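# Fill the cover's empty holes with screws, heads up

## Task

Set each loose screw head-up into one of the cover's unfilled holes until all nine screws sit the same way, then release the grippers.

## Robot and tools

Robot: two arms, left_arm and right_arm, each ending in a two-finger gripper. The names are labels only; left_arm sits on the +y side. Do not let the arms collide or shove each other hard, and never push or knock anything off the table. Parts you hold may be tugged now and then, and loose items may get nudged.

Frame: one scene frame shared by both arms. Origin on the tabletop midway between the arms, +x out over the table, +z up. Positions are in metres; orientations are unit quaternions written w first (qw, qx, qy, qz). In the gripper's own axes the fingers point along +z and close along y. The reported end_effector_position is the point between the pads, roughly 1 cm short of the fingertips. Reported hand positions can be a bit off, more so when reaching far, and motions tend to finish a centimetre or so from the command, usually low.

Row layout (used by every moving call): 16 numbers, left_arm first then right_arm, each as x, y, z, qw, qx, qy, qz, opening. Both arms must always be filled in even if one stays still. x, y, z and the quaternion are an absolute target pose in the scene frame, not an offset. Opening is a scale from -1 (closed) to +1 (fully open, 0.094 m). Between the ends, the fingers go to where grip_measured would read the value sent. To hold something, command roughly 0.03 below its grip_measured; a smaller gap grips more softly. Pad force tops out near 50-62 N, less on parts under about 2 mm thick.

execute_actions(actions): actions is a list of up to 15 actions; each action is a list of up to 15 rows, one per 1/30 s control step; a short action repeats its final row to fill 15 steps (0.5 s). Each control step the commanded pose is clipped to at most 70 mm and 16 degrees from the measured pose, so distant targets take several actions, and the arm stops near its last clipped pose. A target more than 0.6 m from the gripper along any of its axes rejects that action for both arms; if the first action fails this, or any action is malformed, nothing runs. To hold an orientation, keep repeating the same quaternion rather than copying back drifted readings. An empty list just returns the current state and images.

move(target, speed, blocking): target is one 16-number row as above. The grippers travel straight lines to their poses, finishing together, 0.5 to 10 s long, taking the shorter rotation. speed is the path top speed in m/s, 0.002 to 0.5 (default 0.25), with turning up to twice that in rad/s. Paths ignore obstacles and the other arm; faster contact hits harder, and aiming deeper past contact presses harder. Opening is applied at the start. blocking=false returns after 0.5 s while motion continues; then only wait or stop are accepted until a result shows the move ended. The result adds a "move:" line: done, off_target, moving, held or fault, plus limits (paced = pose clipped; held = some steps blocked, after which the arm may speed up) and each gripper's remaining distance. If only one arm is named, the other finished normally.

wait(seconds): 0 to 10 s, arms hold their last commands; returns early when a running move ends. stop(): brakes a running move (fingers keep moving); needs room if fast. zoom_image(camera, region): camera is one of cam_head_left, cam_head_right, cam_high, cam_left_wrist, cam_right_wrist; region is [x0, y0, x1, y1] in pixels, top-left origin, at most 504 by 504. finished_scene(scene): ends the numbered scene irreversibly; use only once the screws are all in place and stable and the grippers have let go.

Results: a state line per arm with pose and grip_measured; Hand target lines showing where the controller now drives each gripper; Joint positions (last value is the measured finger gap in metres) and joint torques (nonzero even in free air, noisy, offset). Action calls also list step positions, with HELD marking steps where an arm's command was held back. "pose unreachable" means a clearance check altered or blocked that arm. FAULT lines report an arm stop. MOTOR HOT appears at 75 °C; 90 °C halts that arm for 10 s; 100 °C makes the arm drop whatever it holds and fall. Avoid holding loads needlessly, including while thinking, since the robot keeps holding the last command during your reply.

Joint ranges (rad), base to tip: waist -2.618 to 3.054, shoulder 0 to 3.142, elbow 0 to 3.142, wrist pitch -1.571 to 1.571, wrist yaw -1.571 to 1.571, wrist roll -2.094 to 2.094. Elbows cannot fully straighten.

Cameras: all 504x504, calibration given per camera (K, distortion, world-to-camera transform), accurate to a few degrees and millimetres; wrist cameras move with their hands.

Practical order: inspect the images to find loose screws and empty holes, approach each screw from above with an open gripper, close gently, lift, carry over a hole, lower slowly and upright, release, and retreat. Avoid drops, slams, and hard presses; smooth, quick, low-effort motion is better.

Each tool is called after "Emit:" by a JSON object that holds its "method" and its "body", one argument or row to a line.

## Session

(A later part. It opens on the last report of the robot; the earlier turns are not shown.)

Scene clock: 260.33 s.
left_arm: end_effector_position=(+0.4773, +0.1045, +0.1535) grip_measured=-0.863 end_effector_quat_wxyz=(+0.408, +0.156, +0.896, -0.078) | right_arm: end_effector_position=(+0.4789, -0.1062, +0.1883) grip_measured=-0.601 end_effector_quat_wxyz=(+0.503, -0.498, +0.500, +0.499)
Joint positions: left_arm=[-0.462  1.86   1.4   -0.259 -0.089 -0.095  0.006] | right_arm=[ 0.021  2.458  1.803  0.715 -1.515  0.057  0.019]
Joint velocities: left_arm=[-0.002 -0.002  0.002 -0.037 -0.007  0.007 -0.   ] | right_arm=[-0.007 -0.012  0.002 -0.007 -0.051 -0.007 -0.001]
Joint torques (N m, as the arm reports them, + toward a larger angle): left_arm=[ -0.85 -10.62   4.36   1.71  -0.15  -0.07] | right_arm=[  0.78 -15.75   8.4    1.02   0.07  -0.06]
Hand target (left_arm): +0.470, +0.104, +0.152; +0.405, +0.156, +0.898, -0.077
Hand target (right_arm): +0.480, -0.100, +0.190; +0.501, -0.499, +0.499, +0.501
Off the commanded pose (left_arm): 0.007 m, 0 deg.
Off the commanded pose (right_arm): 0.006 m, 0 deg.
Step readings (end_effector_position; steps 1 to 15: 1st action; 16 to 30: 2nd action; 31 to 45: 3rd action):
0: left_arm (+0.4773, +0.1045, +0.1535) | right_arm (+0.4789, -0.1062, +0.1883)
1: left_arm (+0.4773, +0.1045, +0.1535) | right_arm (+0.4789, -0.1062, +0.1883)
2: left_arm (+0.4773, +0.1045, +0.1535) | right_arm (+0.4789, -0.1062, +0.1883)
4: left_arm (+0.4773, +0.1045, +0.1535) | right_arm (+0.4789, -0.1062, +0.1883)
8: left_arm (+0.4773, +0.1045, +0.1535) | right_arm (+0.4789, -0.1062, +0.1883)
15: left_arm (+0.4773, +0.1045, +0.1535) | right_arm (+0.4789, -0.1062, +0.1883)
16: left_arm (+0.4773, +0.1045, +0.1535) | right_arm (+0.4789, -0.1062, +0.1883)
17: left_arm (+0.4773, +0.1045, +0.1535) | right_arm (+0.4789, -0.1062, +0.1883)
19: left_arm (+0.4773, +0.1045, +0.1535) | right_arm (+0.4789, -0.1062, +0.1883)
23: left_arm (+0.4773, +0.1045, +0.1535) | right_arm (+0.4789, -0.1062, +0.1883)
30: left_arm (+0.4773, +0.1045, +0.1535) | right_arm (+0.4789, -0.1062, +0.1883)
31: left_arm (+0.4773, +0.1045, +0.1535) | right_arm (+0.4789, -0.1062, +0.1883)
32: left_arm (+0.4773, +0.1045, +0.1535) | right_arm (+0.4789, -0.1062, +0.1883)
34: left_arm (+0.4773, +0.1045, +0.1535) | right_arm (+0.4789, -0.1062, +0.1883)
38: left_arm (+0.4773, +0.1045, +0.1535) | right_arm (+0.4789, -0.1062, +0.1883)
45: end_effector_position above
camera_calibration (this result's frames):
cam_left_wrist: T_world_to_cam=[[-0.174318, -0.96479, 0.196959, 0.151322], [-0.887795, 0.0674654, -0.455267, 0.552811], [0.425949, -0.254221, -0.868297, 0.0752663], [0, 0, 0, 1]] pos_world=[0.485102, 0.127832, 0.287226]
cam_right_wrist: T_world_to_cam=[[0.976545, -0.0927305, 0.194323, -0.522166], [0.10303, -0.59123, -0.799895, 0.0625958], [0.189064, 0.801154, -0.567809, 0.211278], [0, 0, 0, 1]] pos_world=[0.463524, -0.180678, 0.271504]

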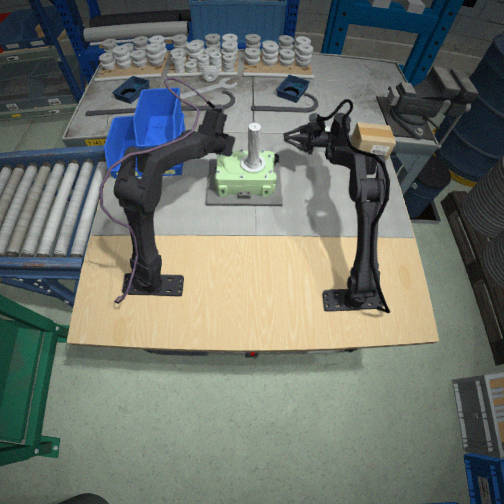

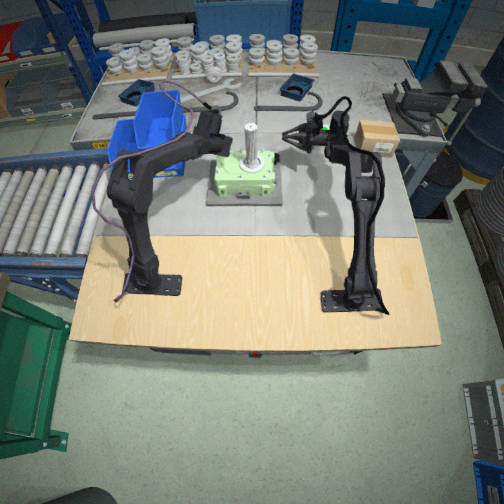

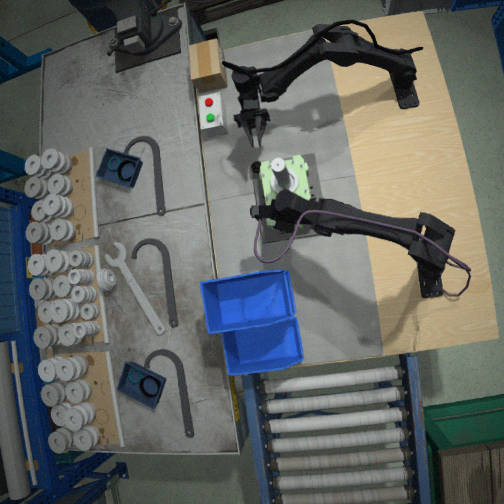

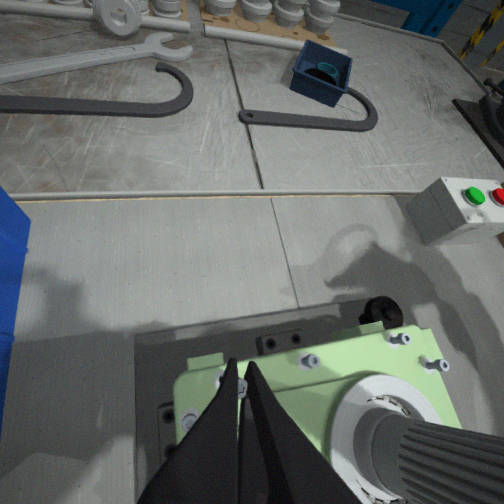

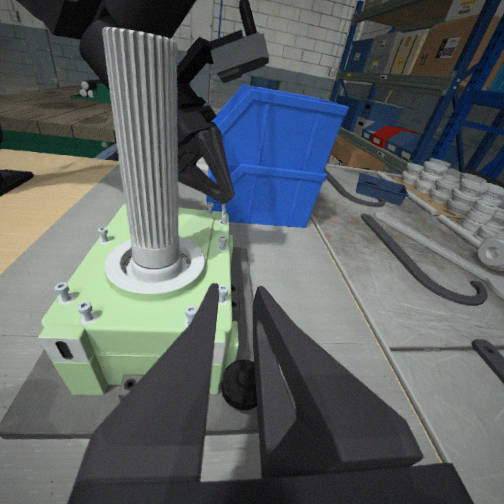

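Emit:
{"method": "execute_actions", "body": {
  "actions": [
    [[0.468,0.104,0.152,0.405,0.156,0.898,-0.077,-1,0.48,-0.10,0.19,0.5,-0.5,0.5,0.5,-0.6]]
  ]
}}

Emit:
{"method": "zoom_image", "body": {
  "camera": "cam_right_wrist",
  "region": [160,150,280,270]
}}

Scene clock: 260.97 s.
left_arm: end_effector_position=(+0.4762, +0.1050, +0.1531) grip_measured=-0.863 end_effector_quat_wxyz=(+0.409, +0.156, +0.895, -0.079) | right_arm: end_effector_position=(+0.4789, -0.1062, +0.1883) grip_measured=-0.601 end_effector_quat_wxyz=(+0.503, -0.498, +0.500, +0.499)
Joint positions: left_arm=[-0.462  1.854  1.387 -0.247 -0.089 -0.095  0.006] | right_arm=[ 0.021  2.458  1.803  0.715 -1.515  0.057  0.019]
Joint velocities: left_arm=[-0.022  0.012 -0.007  0.037 -0.051 -0.007 -0.   ] | right_arm=[-0.017 -0.007 -0.022  0.022  0.007  0.037  0.   ]
Joint torques (N m, as the arm reports them, + toward a larger angle): left_arm=[ -1.05 -10.62   4.74   1.62  -0.17  -0.09] | right_arm=[  0.76 -15.74   8.4    1.03   0.08  -0.06]
Hand target (left_arm): +0.468, +0.104, +0.152; +0.405, +0.156, +0.898, -0.077
Hand target (right_arm): +0.480, -0.100, +0.190; +0.501, -0.499, +0.499, +0.501
Off the commanded pose (left_arm): 0.008 m, 1 deg.
Off the commanded pose (right_arm): 0.006 m, 0 deg.
Step readings (end_effector_position):
0: left_arm (+0.4773, +0.1045, +0.1535) | right_arm (+0.4789, -0.1062, +0.1883)
1: left_arm (+0.4769, +0.1046, +0.1528) | right_arm (+0.4789, -0.1062, +0.1883)
2: left_arm (+0.4767, +0.1047, +0.1532) | right_arm (+0.4789, -0.1062, +0.1883)
4: left_arm (+0.4760, +0.1051, +0.1529) | right_arm (+0.4789, -0.1062, +0.1883)
8: left_arm (+0.4760, +0.1051, +0.1529) | right_arm (+0.4789, -0.1062, +0.1883)
15: end_effector_position above
camera_calibration (this result's frames):
cam_left_wrist: T_world_to_cam=[[-0.175121, -0.964373, 0.198288, 0.1519], [-0.885939, 0.0664993, -0.45901, 0.5514], [0.42947, -0.256053, -0.866021, 0.07362], [0, 0, 0, 1]] pos_world=[0.48349, 0.128671, 0.286735]
cam_right_wrist: T_world_to_cam=[[0.976545, -0.0927305, 0.194323, -0.522166], [0.10303, -0.59123, -0.799895, 0.0625958], [0.189064, 0.801154, -0.567809, 0.211278], [0, 0, 0, 1]] pos_world=[0.463524, -0.180678, 0.271504]

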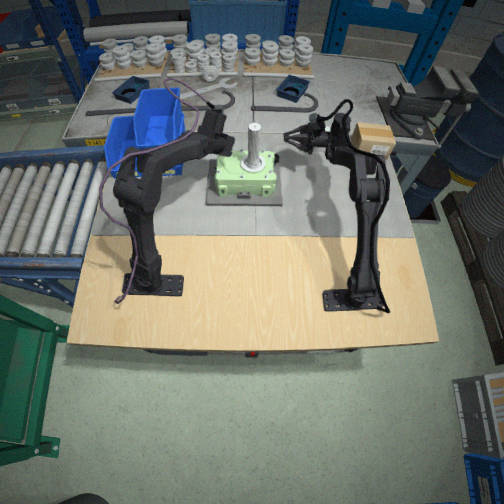

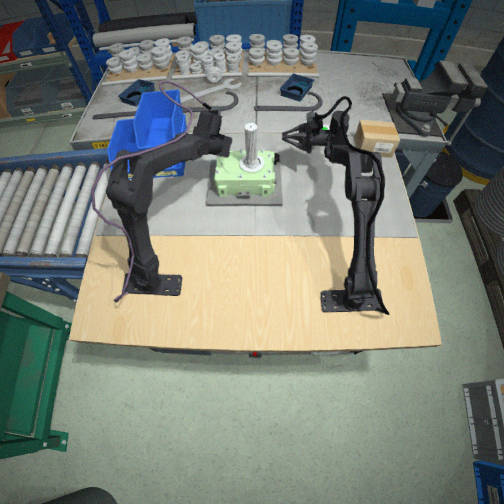

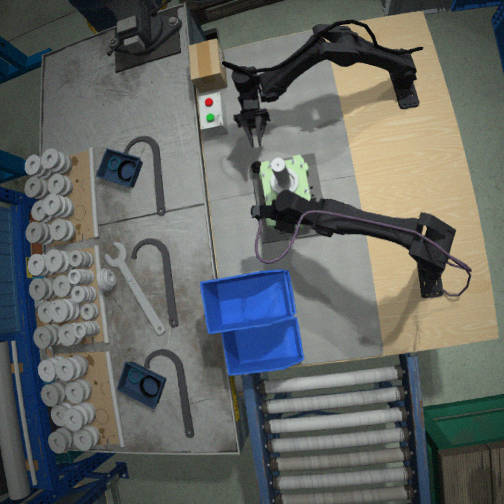

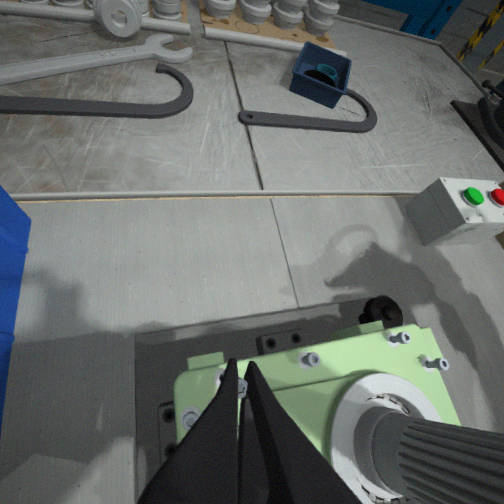

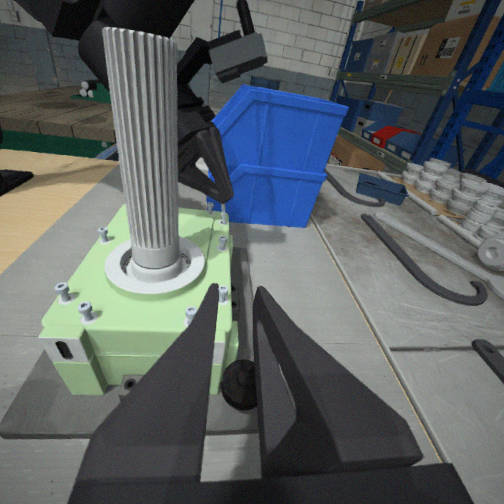

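Region (160, 150, 280, 270) of cam_right_wrist's 504x504 image, scaled by 4.200, with more detail than that image has.

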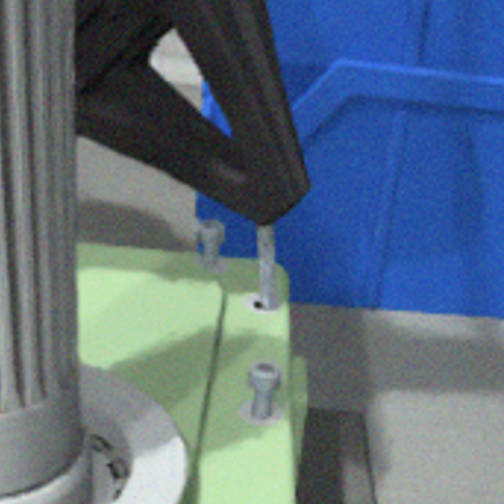

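Tip drags; lift slightly via shoulder.

Emit:
{"method": "execute_actions", "body": {
  "actions": [
    [[0.467,0.103,0.157,0.405,0.156,0.898,-0.077,-1,0.48,-0.10,0.19,0.5,-0.5,0.5,0.5,-0.6]]
  ]
}}

Emit:
{"method": "zoom_image", "body": {
  "camera": "cam_right_wrist",
  "region": [160,150,280,270]
}}

Scene clock: 261.63 s.
left_arm: end_effector_position=(+0.4762, +0.1050, +0.1531) grip_measured=-0.863 end_effector_quat_wxyz=(+0.409, +0.155, +0.896, -0.079) | right_arm: end_effector_position=(+0.4789, -0.1062, +0.1883) grip_measured=-0.601 end_effector_quat_wxyz=(+0.503, -0.498, +0.500, +0.499)
Joint positions: left_arm=[-0.462  1.854  1.387 -0.247 -0.089 -0.096  0.006] | right_arm=[ 0.021  2.458  1.803  0.715 -1.515  0.057  0.019]
Joint velocities: left_arm=[-0.017  0.017 -0.007  0.007  0.051 -0.051  0.   ] | right_arm=[-0.002 -0.007  0.002  0.051  0.007 -0.007 -0.001]
Joint torques (N m, as the arm reports them, + toward a larger angle): left_arm=[ -1.35 -11.01   5.67   1.43  -0.21  -0.1 ] | right_arm=[  0.77 -15.73   8.39   1.03   0.07  -0.06]
Hand target (left_arm): +0.467, +0.103, +0.157; +0.405, +0.156, +0.898, -0.077
Hand target (right_arm): +0.480, -0.100, +0.190; +0.501, -0.499, +0.499, +0.501
Off the commanded pose (left_arm): 0.010 m, 1 deg.
Off the commanded pose (right_arm): 0.006 m, 0 deg.
Step readings (end_effector_position):
0: left_arm (+0.4762, +0.1050, +0.1531) | right_arm (+0.4789, -0.1062, +0.1883)
1: left_arm (+0.4762, +0.1050, +0.1531) | right_arm (+0.4789, -0.1062, +0.1883)
2: left_arm (+0.4762, +0.1050, +0.1531) | right_arm (+0.4789, -0.1062, +0.1883)
4: left_arm (+0.4762, +0.1050, +0.1531) | right_arm (+0.4789, -0.1062, +0.1883)
8: left_arm (+0.4762, +0.1050, +0.1531) | right_arm (+0.4789, -0.1062, +0.1883)
15: end_effector_position above
camera_calibration (this result's frames):
cam_left_wrist: T_world_to_cam=[[-0.17486, -0.964363, 0.198567, 0.151732], [-0.886002, 0.0661547, -0.458937, 0.551456], [0.429445, -0.256181, -0.865995, 0.0736414], [0, 0, 0, 1]] pos_world=[0.483498, 0.128709, 0.286728]
cam_right_wrist: T_world_to_cam=[[0.976545, -0.0927305, 0.194323, -0.522166], [0.10303, -0.59123, -0.799895, 0.0625958], [0.189064, 0.801154, -0.567809, 0.211278], [0, 0, 0, 1]] pos_world=[0.463524, -0.180678, 0.271504]

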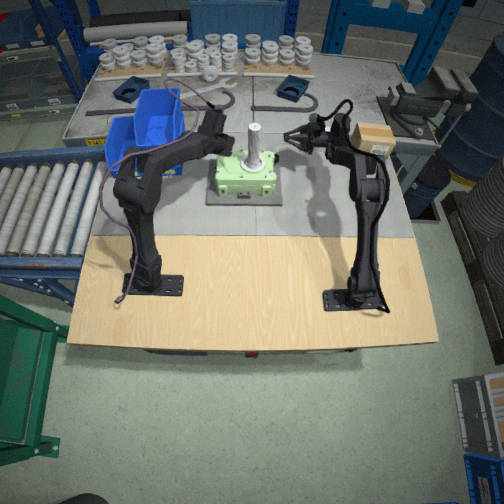

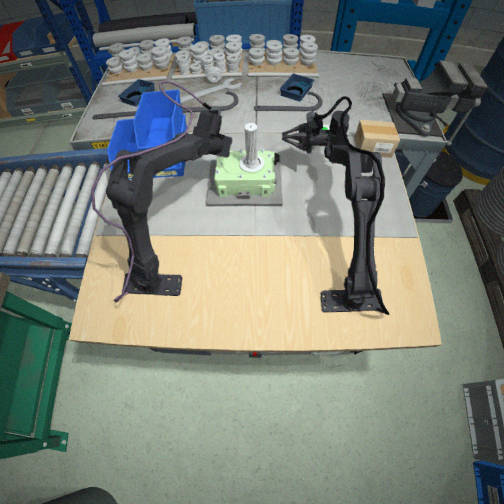

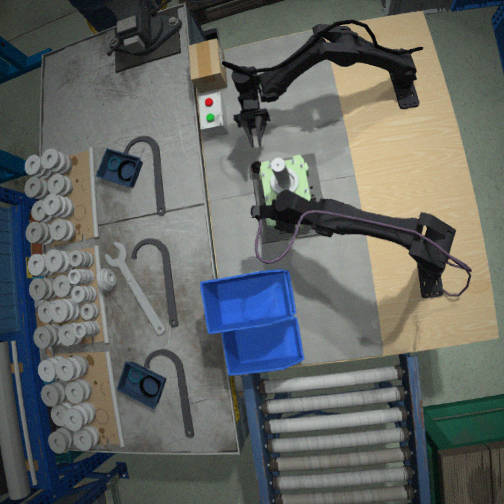

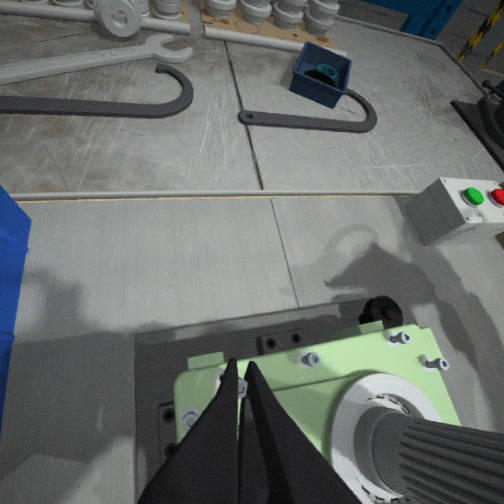

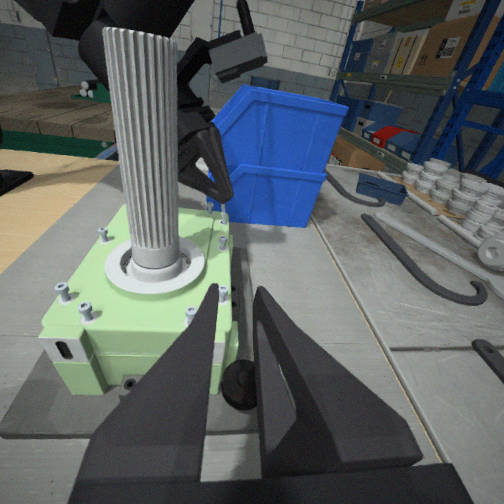

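Region (160, 150, 280, 270) of cam_right_wrist's 504x504 image, scaled by 4.200, with more detail than that image has.

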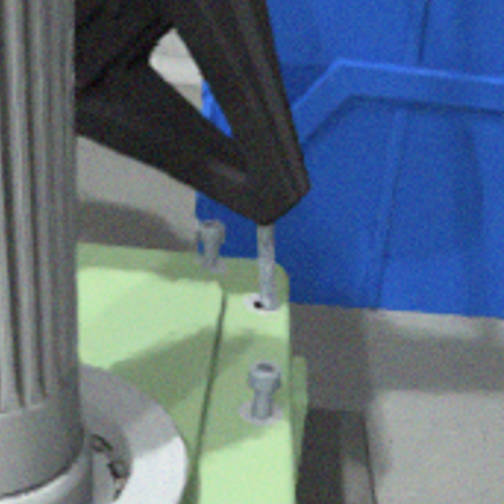

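Emit:
{"method": "execute_actions", "body": {
  "actions": [
    [[0.4655,0.104,0.158,0.405,0.156,0.898,-0.077,-1,0.48,-0.10,0.19,0.5,-0.5,0.5,0.5,-0.6]]
  ]
}}

Emit:
{"method": "zoom_image", "body": {
  "camera": "cam_right_wrist",
  "region": [160,150,280,270]
}}

Scene clock: 262.20 s.
left_arm: end_effector_position=(+0.4737, +0.1063, +0.1543) grip_measured=-0.863 end_effector_quat_wxyz=(+0.406, +0.156, +0.897, -0.078) | right_arm: end_effector_position=(+0.4789, -0.1062, +0.1883) grip_measured=-0.601 end_effector_quat_wxyz=(+0.503, -0.498, +0.500, +0.499)
Joint positions: left_arm=[-0.462  1.846  1.387 -0.262 -0.089 -0.096  0.006] | right_arm=[ 0.021  2.458  1.803  0.715 -1.515  0.057  0.019]
Joint velocities: left_arm=[-0.027 -0.012  0.012 -0.037 -0.022 -0.081 -0.001] | right_arm=[ 0.012 -0.007  0.012 -0.007 -0.007  0.007 -0.   ]
Joint torques (N m, as the arm reports them, + toward a larger angle): left_arm=[ -1.32 -10.95   5.29   1.57  -0.19  -0.1 ] | right_arm=[  0.77 -15.72   8.41   1.03   0.08  -0.07]
Hand target (left_arm): +0.466, +0.104, +0.158; +0.405, +0.156, +0.898, -0.077
Hand target (right_arm): +0.480, -0.100, +0.190; +0.501, -0.499, +0.499, +0.501
Off the commanded pose (left_arm): 0.009 m, 0 deg.
Off the commanded pose (right_arm): 0.006 m, 0 deg.
Step readings (end_effector_position):
0: left_arm (+0.4762, +0.1050, +0.1531) | right_arm (+0.4789, -0.1062, +0.1883)
1: left_arm (+0.4761, +0.1051, +0.1536) | right_arm (+0.4789, -0.1062, +0.1883)
2: left_arm (+0.4757, +0.1053, +0.1539) | right_arm (+0.4789, -0.1062, +0.1883)
4: left_arm (+0.4749, +0.1057, +0.1543) | right_arm (+0.4789, -0.1062, +0.1883)
8: left_arm (+0.4742, +0.1060, +0.1549) | right_arm (+0.4789, -0.1062, +0.1883)
15: end_effector_position above
camera_calibration (this result's frames):
cam_left_wrist: T_world_to_cam=[[-0.173591, -0.965023, 0.196459, 0.152091], [-0.888934, 0.0676806, -0.453007, 0.550058], [0.423866, -0.253277, -0.869591, 0.0789529], [0, 0, 0, 1]] pos_world=[0.481901, 0.12954, 0.287957]
cam_right_wrist: T_world_to_cam=[[0.976545, -0.0927305, 0.194323, -0.522166], [0.10303, -0.59123, -0.799895, 0.0625958], [0.189064, 0.801154, -0.567809, 0.211278], [0, 0, 0, 1]] pos_world=[0.463524, -0.180678, 0.271504]

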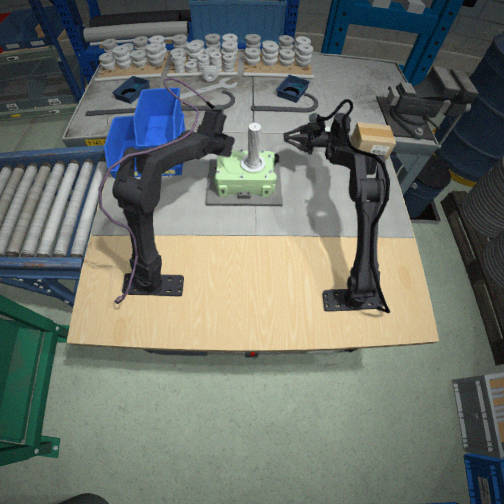

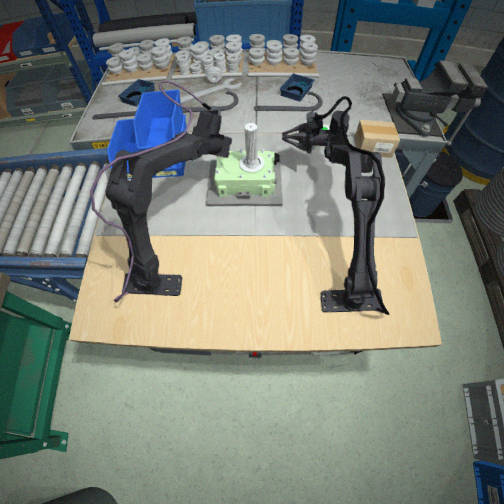

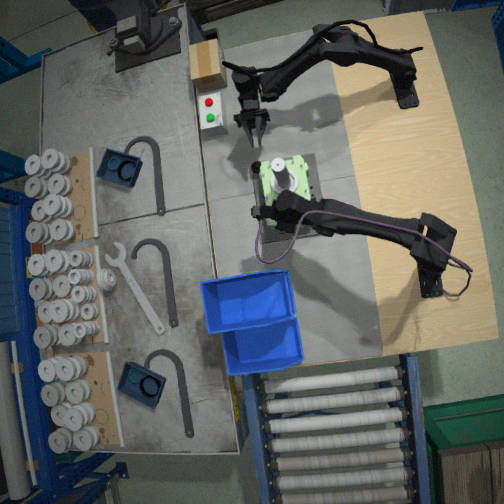

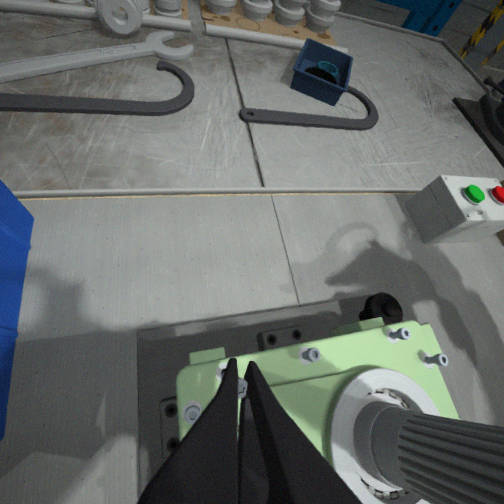

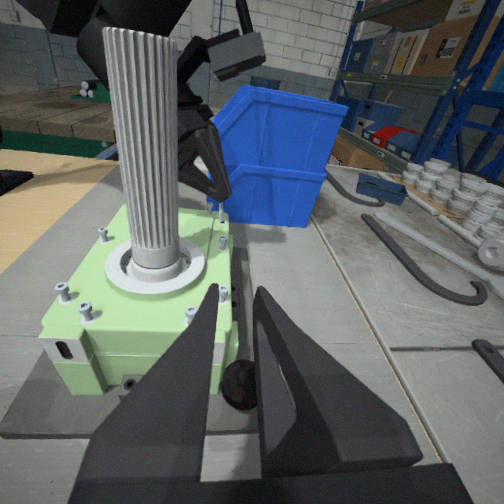

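Region (160, 150, 280, 270) of cam_right_wrist's 504x504 image, scaled by 4.200, with more detail than that image has.

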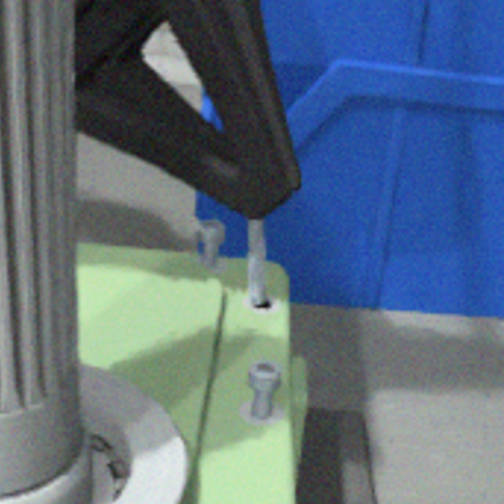

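Emit:
{"method": "execute_actions", "body": {
  "actions": [
    [[0.4655,0.104,0.158,0.412,0.155,0.894,-0.079,-1,0.48,-0.10,0.19,0.5,-0.5,0.5,0.5,-0.6]]
  ]
}}

Emit:
{"method": "zoom_image", "body": {
  "camera": "cam_right_wrist",
  "region": [160,150,280,270]
}}

Scene clock: 262.80 s.
left_arm: end_effector_position=(+0.4711, +0.1063, +0.1533) grip_measured=-0.863 end_effector_quat_wxyz=(+0.408, +0.157, +0.896, -0.078) | right_arm: end_effector_position=(+0.4789, -0.1062, +0.1883) grip_measured=-0.601 end_effector_quat_wxyz=(+0.503, -0.498, +0.500, +0.499)
Joint positions: left_arm=[-0.465  1.837  1.369 -0.251 -0.091 -0.096  0.006] | right_arm=[ 0.021  2.458  1.803  0.715 -1.515  0.057  0.019]
Joint velocities: left_arm=[-0.012  0.002  0.022 -0.007 -0.037  0.007 -0.001] | right_arm=[-0.017 -0.017 -0.012  0.037  0.007 -0.022  0.   ]
Joint torques (N m, as the arm reports them, + toward a larger angle): left_arm=[ -1.06 -10.7    4.97   1.76  -0.2   -0.1 ] | right_arm=[  0.76 -15.72   8.4    1.03   0.08  -0.06]
Hand target (left_arm): +0.466, +0.104, +0.158; +0.412, +0.155, +0.894, -0.079
Hand target (right_arm): +0.480, -0.100, +0.190; +0.501, -0.499, +0.499, +0.501
Off the commanded pose (left_arm): 0.008 m, 1 deg.
Off the commanded pose (right_arm): 0.006 m, 0 deg.
Step readings (end_effector_position):
0: left_arm (+0.4737, +0.1063, +0.1542) | right_arm (+0.4789, -0.1062, +0.1883)
1: left_arm (+0.4735, +0.1064, +0.1538) | right_arm (+0.4789, -0.1062, +0.1883)
2: left_arm (+0.4728, +0.1068, +0.1534) | right_arm (+0.4789, -0.1062, +0.1883)
4: left_arm (+0.4714, +0.1069, +0.1532) | right_arm (+0.4789, -0.1062, +0.1883)
8: left_arm (+0.4710, +0.1062, +0.1533) | right_arm (+0.4789, -0.1062, +0.1883)
15: end_effector_position above
camera_calibration (this result's frames):
cam_left_wrist: T_world_to_cam=[[-0.17573, -0.964717, 0.196061, 0.152836], [-0.887484, 0.069062, -0.455635, 0.54681], [0.426018, -0.25407, -0.868307, 0.0780863], [0, 0, 0, 1]] pos_world=[0.478877, 0.129519, 0.286984]
cam_right_wrist: T_world_to_cam=[[0.976545, -0.0927305, 0.194323, -0.522166], [0.10303, -0.59123, -0.799895, 0.0625958], [0.189064, 0.801154, -0.567809, 0.211278], [0, 0, 0, 1]] pos_world=[0.463524, -0.180678, 0.271504]

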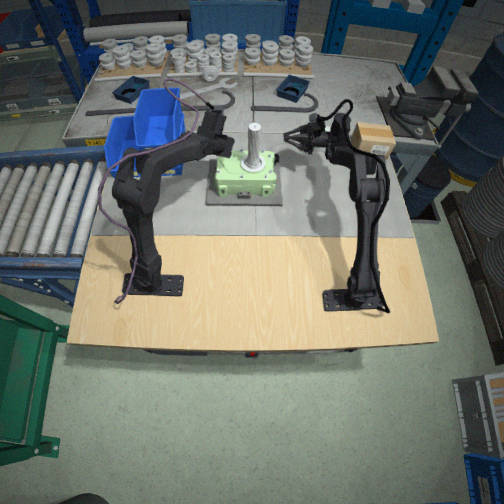

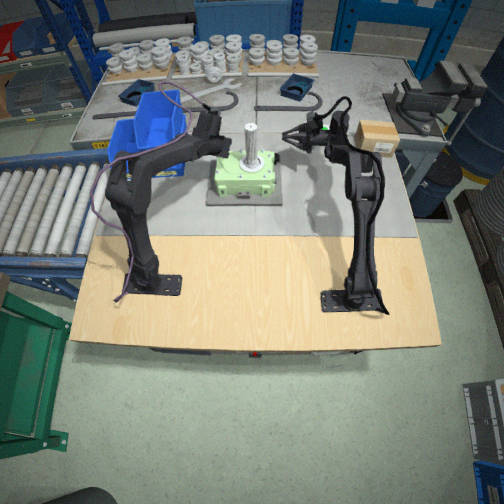

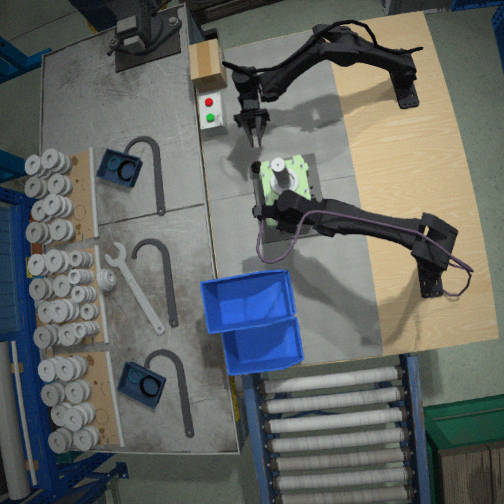

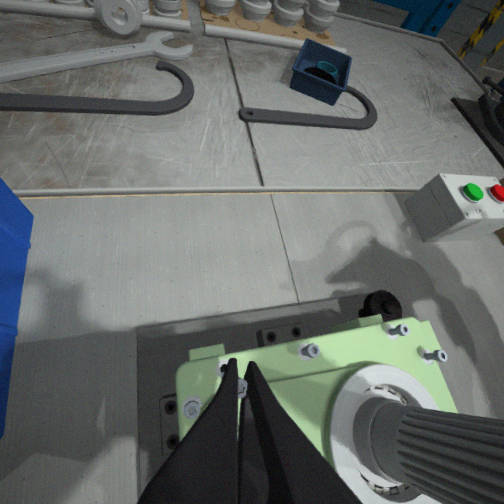

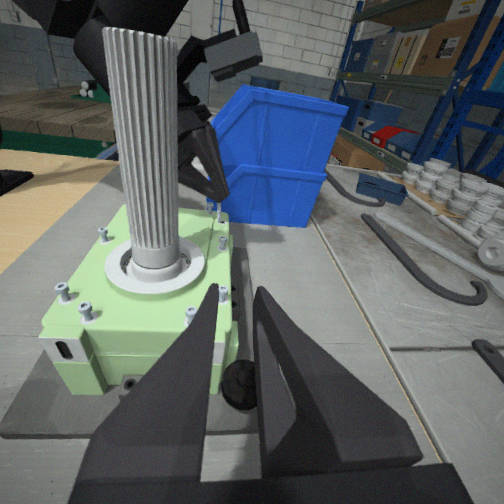

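Region (160, 150, 280, 270) of cam_right_wrist's 504x504 image, scaled by 4.200, with more detail than that image has.

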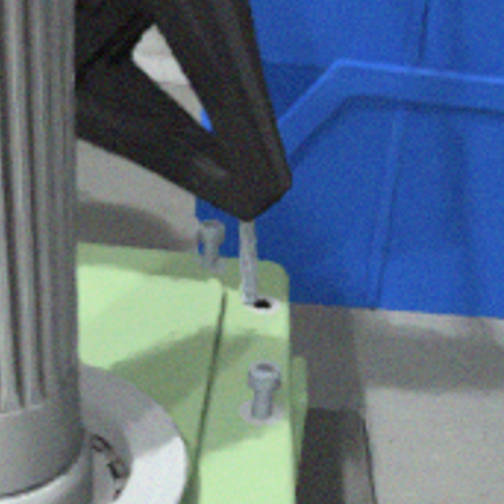

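Emit:
{"method": "execute_actions", "body": {
  "actions": [
    [[0.474,0.104,0.157,0.408,0.157,0.896,-0.078,-1,0.48,-0.10,0.19,0.5,-0.5,0.5,0.5,-0.6]],
    [[0.476,0.103,0.157,0.408,0.157,0.896,-0.078,-1,0.48,-0.10,0.19,0.5,-0.5,0.5,0.5,-0.6]]
  ]
}}

Emit:
{"method": "zoom_image", "body": {
  "camera": "cam_right_wrist",
  "region": [160,150,280,270]
}}

Scene clock: 263.87 s.
left_arm: end_effector_position=(+0.4711, +0.1063, +0.1533) grip_measured=-0.863 end_effector_quat_wxyz=(+0.408, +0.157, +0.896, -0.078) | right_arm: end_effector_position=(+0.4789, -0.1062, +0.1883) grip_measured=-0.601 end_effector_quat_wxyz=(+0.503, -0.498, +0.500, +0.499)
Joint positions: left_arm=[-0.465  1.837  1.369 -0.251 -0.091 -0.096  0.006] | right_arm=[ 0.021  2.458  1.803  0.715 -1.515  0.057  0.019]
Joint velocities: left_arm=[ 0.007 -0.012  0.007 -0.007  0.022  0.066  0.001] | right_arm=[-0.012  0.002  0.002 -0.022 -0.037 -0.11   0.001]
Joint torques (N m, as the arm reports them, + toward a larger angle): left_arm=[-0.12 -7.82  8.98  1.53 -0.06 -0.02] | right_arm=[  0.78 -15.74   8.41   1.03   0.07  -0.05]
Hand target (left_arm): +0.476, +0.103, +0.157; +0.408, +0.157, +0.896, -0.078
Hand target (right_arm): +0.480, -0.100, +0.190; +0.501, -0.499, +0.499, +0.501
Off the commanded pose (left_arm): 0.007 m, 0 deg.
Off the commanded pose (right_arm): 0.006 m, 0 deg.
Step readings (end_effector_position; steps 1 to 15: 1st action; 16 to 30: 2nd action):
0: left_arm (+0.4711, +0.1063, +0.1533) | right_arm (+0.4789, -0.1062, +0.1883)
1: left_arm (+0.4711, +0.1063, +0.1533) | right_arm (+0.4789, -0.1062, +0.1883)
2: left_arm (+0.4711, +0.1063, +0.1533) | right_arm (+0.4789, -0.1062, +0.1883)
4: left_arm (+0.4711, +0.1063, +0.1533) | right_arm (+0.4789, -0.1062, +0.1883)
8: left_arm (+0.4711, +0.1063, +0.1533) | right_arm (+0.4789, -0.1062, +0.1883)
15: left_arm (+0.4711, +0.1063, +0.1533) | right_arm (+0.4789, -0.1062, +0.1883)
16: left_arm (+0.4711, +0.1063, +0.1533) | right_arm (+0.4789, -0.1062, +0.1883)
17: left_arm (+0.4711, +0.1063, +0.1533) | right_arm (+0.4789, -0.1062, +0.1883)
19: left_arm (+0.4711, +0.1063, +0.1533) | right_arm (+0.4789, -0.1062, +0.1883)
23: left_arm (+0.4711, +0.1063, +0.1533) | right_arm (+0.4789, -0.1062, +0.1883)
30: end_effector_position above
camera_calibration (this result's frames):
cam_left_wrist: T_world_to_cam=[[-0.17573, -0.964717, 0.196061, 0.152836], [-0.887484, 0.069062, -0.455635, 0.54681], [0.426018, -0.25407, -0.868307, 0.0780863], [0, 0, 0, 1]] pos_world=[0.478877, 0.129519, 0.286984]
cam_right_wrist: T_world_to_cam=[[0.976545, -0.0927305, 0.194323, -0.522166], [0.10303, -0.59123, -0.799895, 0.0625958], [0.189064, 0.801154, -0.567809, 0.211278], [0, 0, 0, 1]] pos_world=[0.463524, -0.180678, 0.271504]

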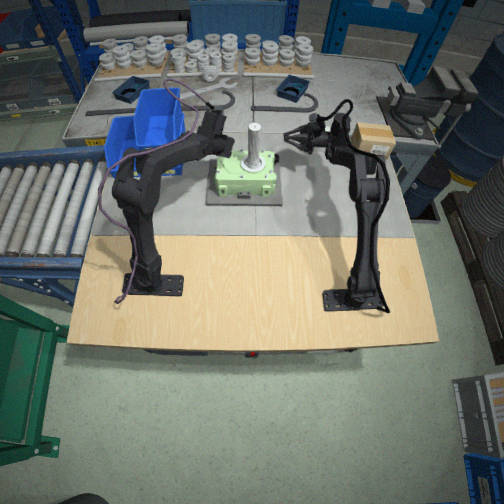

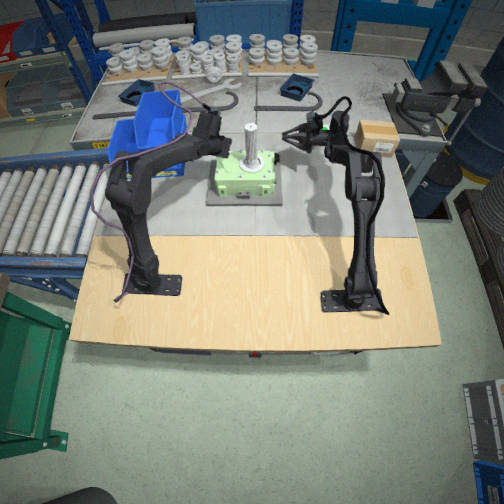

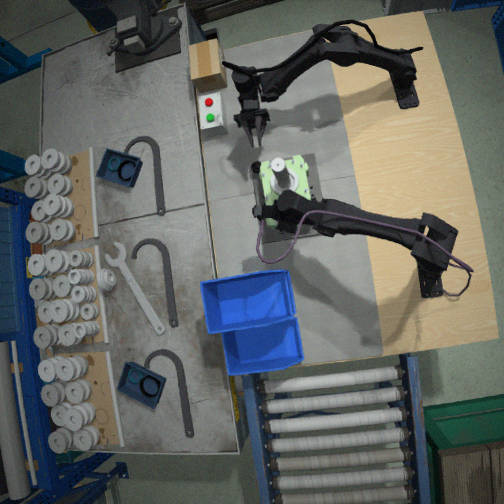

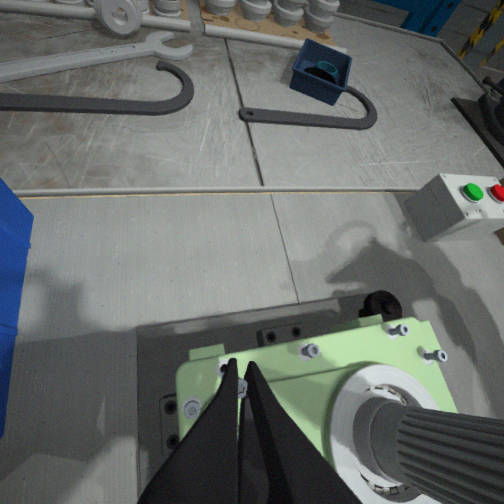

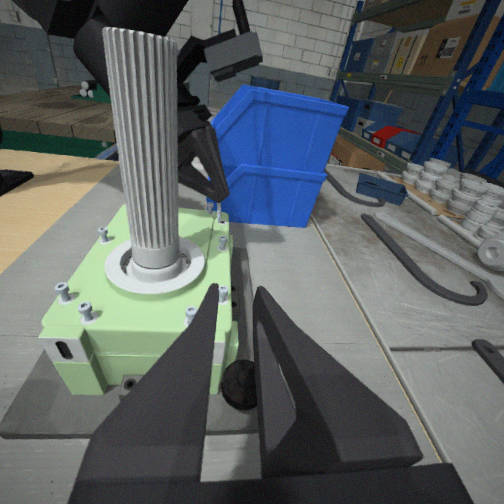

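Region (160, 150, 280, 270) of cam_right_wrist's 504x504 image, scaled by 4.200, with more detail than that image has.

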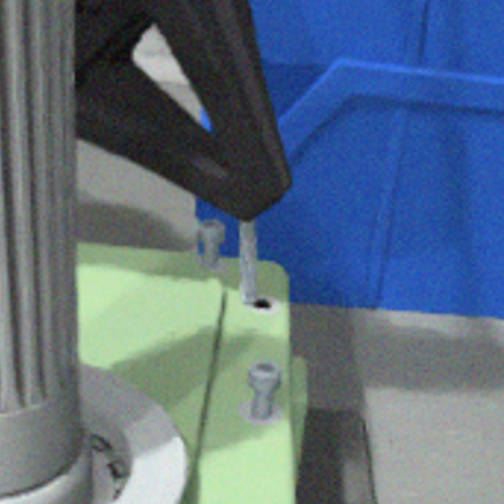

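Emit:
{"method": "execute_actions", "body": {
  "actions": [
    [[0.478,0.102,0.157,0.408,0.157,0.896,-0.078,-1,0.48,-0.10,0.19,0.5,-0.5,0.5,0.5,-0.6]],
    [[0.4795,0.1015,0.157,0.408,0.157,0.896,-0.078,-1,0.48,-0.10,0.19,0.5,-0.5,0.5,0.5,-0.6]]
  ]
}}

Emit:
{"method": "zoom_image", "body": {
  "camera": "cam_right_wrist",
  "region": [160,150,280,270]
}}

Scene clock: 265.00 s.
left_arm: end_effector_position=(+0.4748, +0.1043, +0.1533) grip_measured=-0.863 end_effector_quat_wxyz=(+0.408, +0.157, +0.896, -0.078) | right_arm: end_effector_position=(+0.4789, -0.1062, +0.1883) grip_measured=-0.601 end_effector_quat_wxyz=(+0.503, -0.498, +0.500, +0.499)
Joint positions: left_arm=[-0.465  1.852  1.389 -0.255 -0.091 -0.096  0.006] | right_arm=[ 0.021  2.458  1.803  0.715 -1.515  0.057  0.019]
Joint velocities: left_arm=[ 0.007 -0.012  0.012 -0.066  0.037  0.066 -0.   ] | right_arm=[-0.002 -0.002 -0.007 -0.007 -0.022  0.022 -0.001]
Joint torques (N m, as the arm reports them, + toward a larger angle): left_arm=[-0.05 -8.01  8.92  1.52 -0.06 -0.02] | right_arm=[  0.75 -15.73   8.41   1.03   0.06  -0.06]
Hand target (left_arm): +0.479, +0.102, +0.157; +0.408, +0.157, +0.896, -0.078
Hand target (right_arm): +0.480, -0.100, +0.190; +0.501, -0.499, +0.499, +0.501
Off the commanded pose (left_arm): 0.007 m, 0 deg.
Off the commanded pose (right_arm): 0.006 m, 0 deg.
Step readings (end_effector_position; steps 1 to 15: 1st action; 16 to 30: 2nd action):
0: left_arm (+0.4711, +0.1063, +0.1533) | right_arm (+0.4789, -0.1062, +0.1883)
1: left_arm (+0.4714, +0.1061, +0.1535) | right_arm (+0.4789, -0.1062, +0.1883)
2: left_arm (+0.4726, +0.1055, +0.1541) | right_arm (+0.4789, -0.1062, +0.1883)
4: left_arm (+0.4744, +0.1045, +0.1542) | right_arm (+0.4789, -0.1062, +0.1883)
8: left_arm (+0.4748, +0.1043, +0.1533) | right_arm (+0.4789, -0.1062, +0.1883)
15: left_arm (+0.4748, +0.1043, +0.1533) | right_arm (+0.4789, -0.1062, +0.1883)
16: left_arm (+0.4748, +0.1043, +0.1533) | right_arm (+0.4789, -0.1062, +0.1883)
17: left_arm (+0.4748, +0.1043, +0.1533) | right_arm (+0.4789, -0.1062, +0.1883)
19: left_arm (+0.4748, +0.1043, +0.1533) | right_arm (+0.4789, -0.1062, +0.1883)
23: left_arm (+0.4748, +0.1043, +0.1533) | right_arm (+0.4789, -0.1062, +0.1883)
30: end_effector_position above
camera_calibration (this result's frames):
cam_left_wrist: T_world_to_cam=[[-0.175796, -0.964682, 0.196173, 0.151622], [-0.88733, 0.0689812, -0.455947, 0.550217], [0.426312, -0.254224, -0.868118, 0.0758772], [0, 0, 0, 1]] pos_world=[0.482531, 0.127603, 0.286996]
cam_right_wrist: T_world_to_cam=[[0.976545, -0.0927305, 0.194323, -0.522166], [0.10303, -0.59123, -0.799895, 0.0625958], [0.189064, 0.801154, -0.567809, 0.211278], [0, 0, 0, 1]] pos_world=[0.463524, -0.180678, 0.271504]

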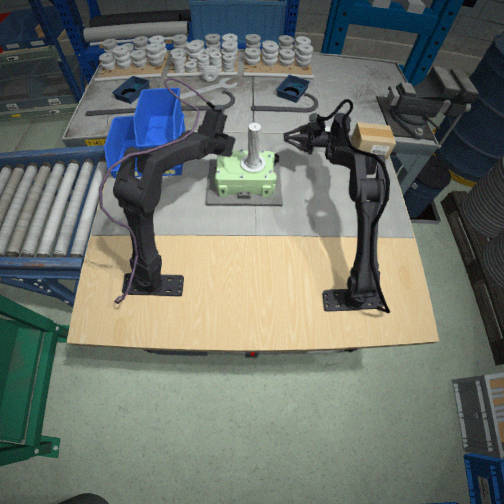

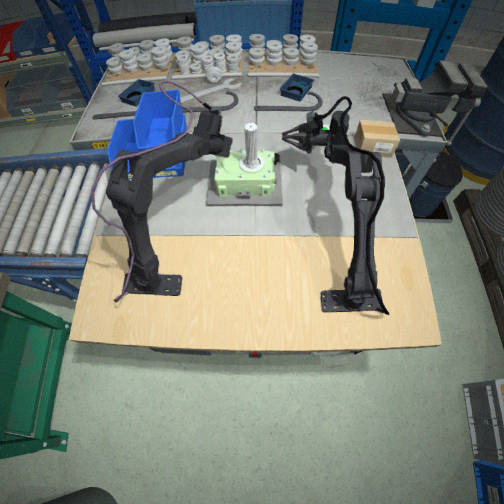

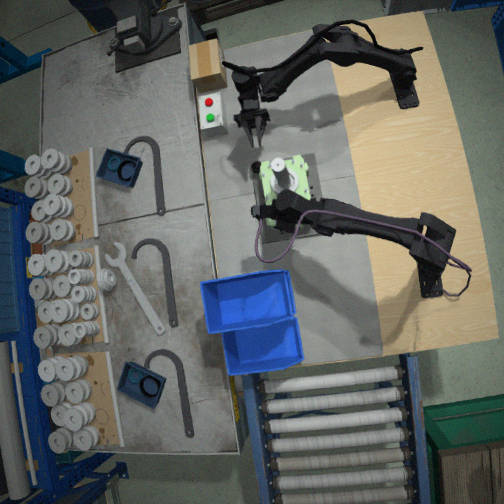

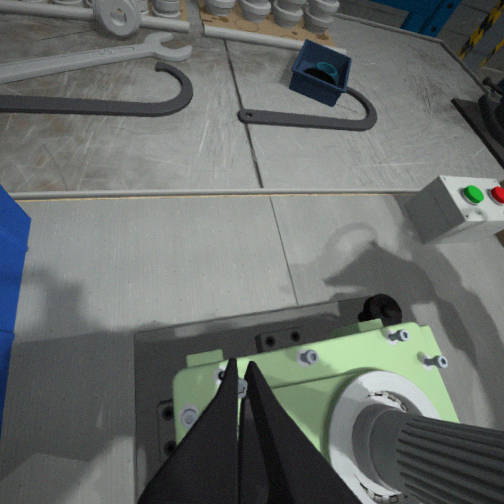

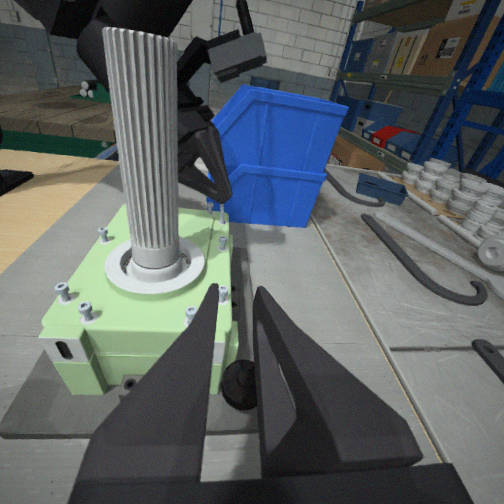

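Region (160, 150, 280, 270) of cam_right_wrist's 504x504 image, scaled by 4.200, with more detail than that image has.

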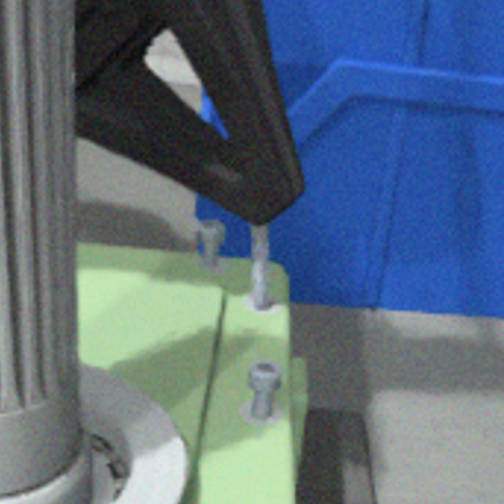

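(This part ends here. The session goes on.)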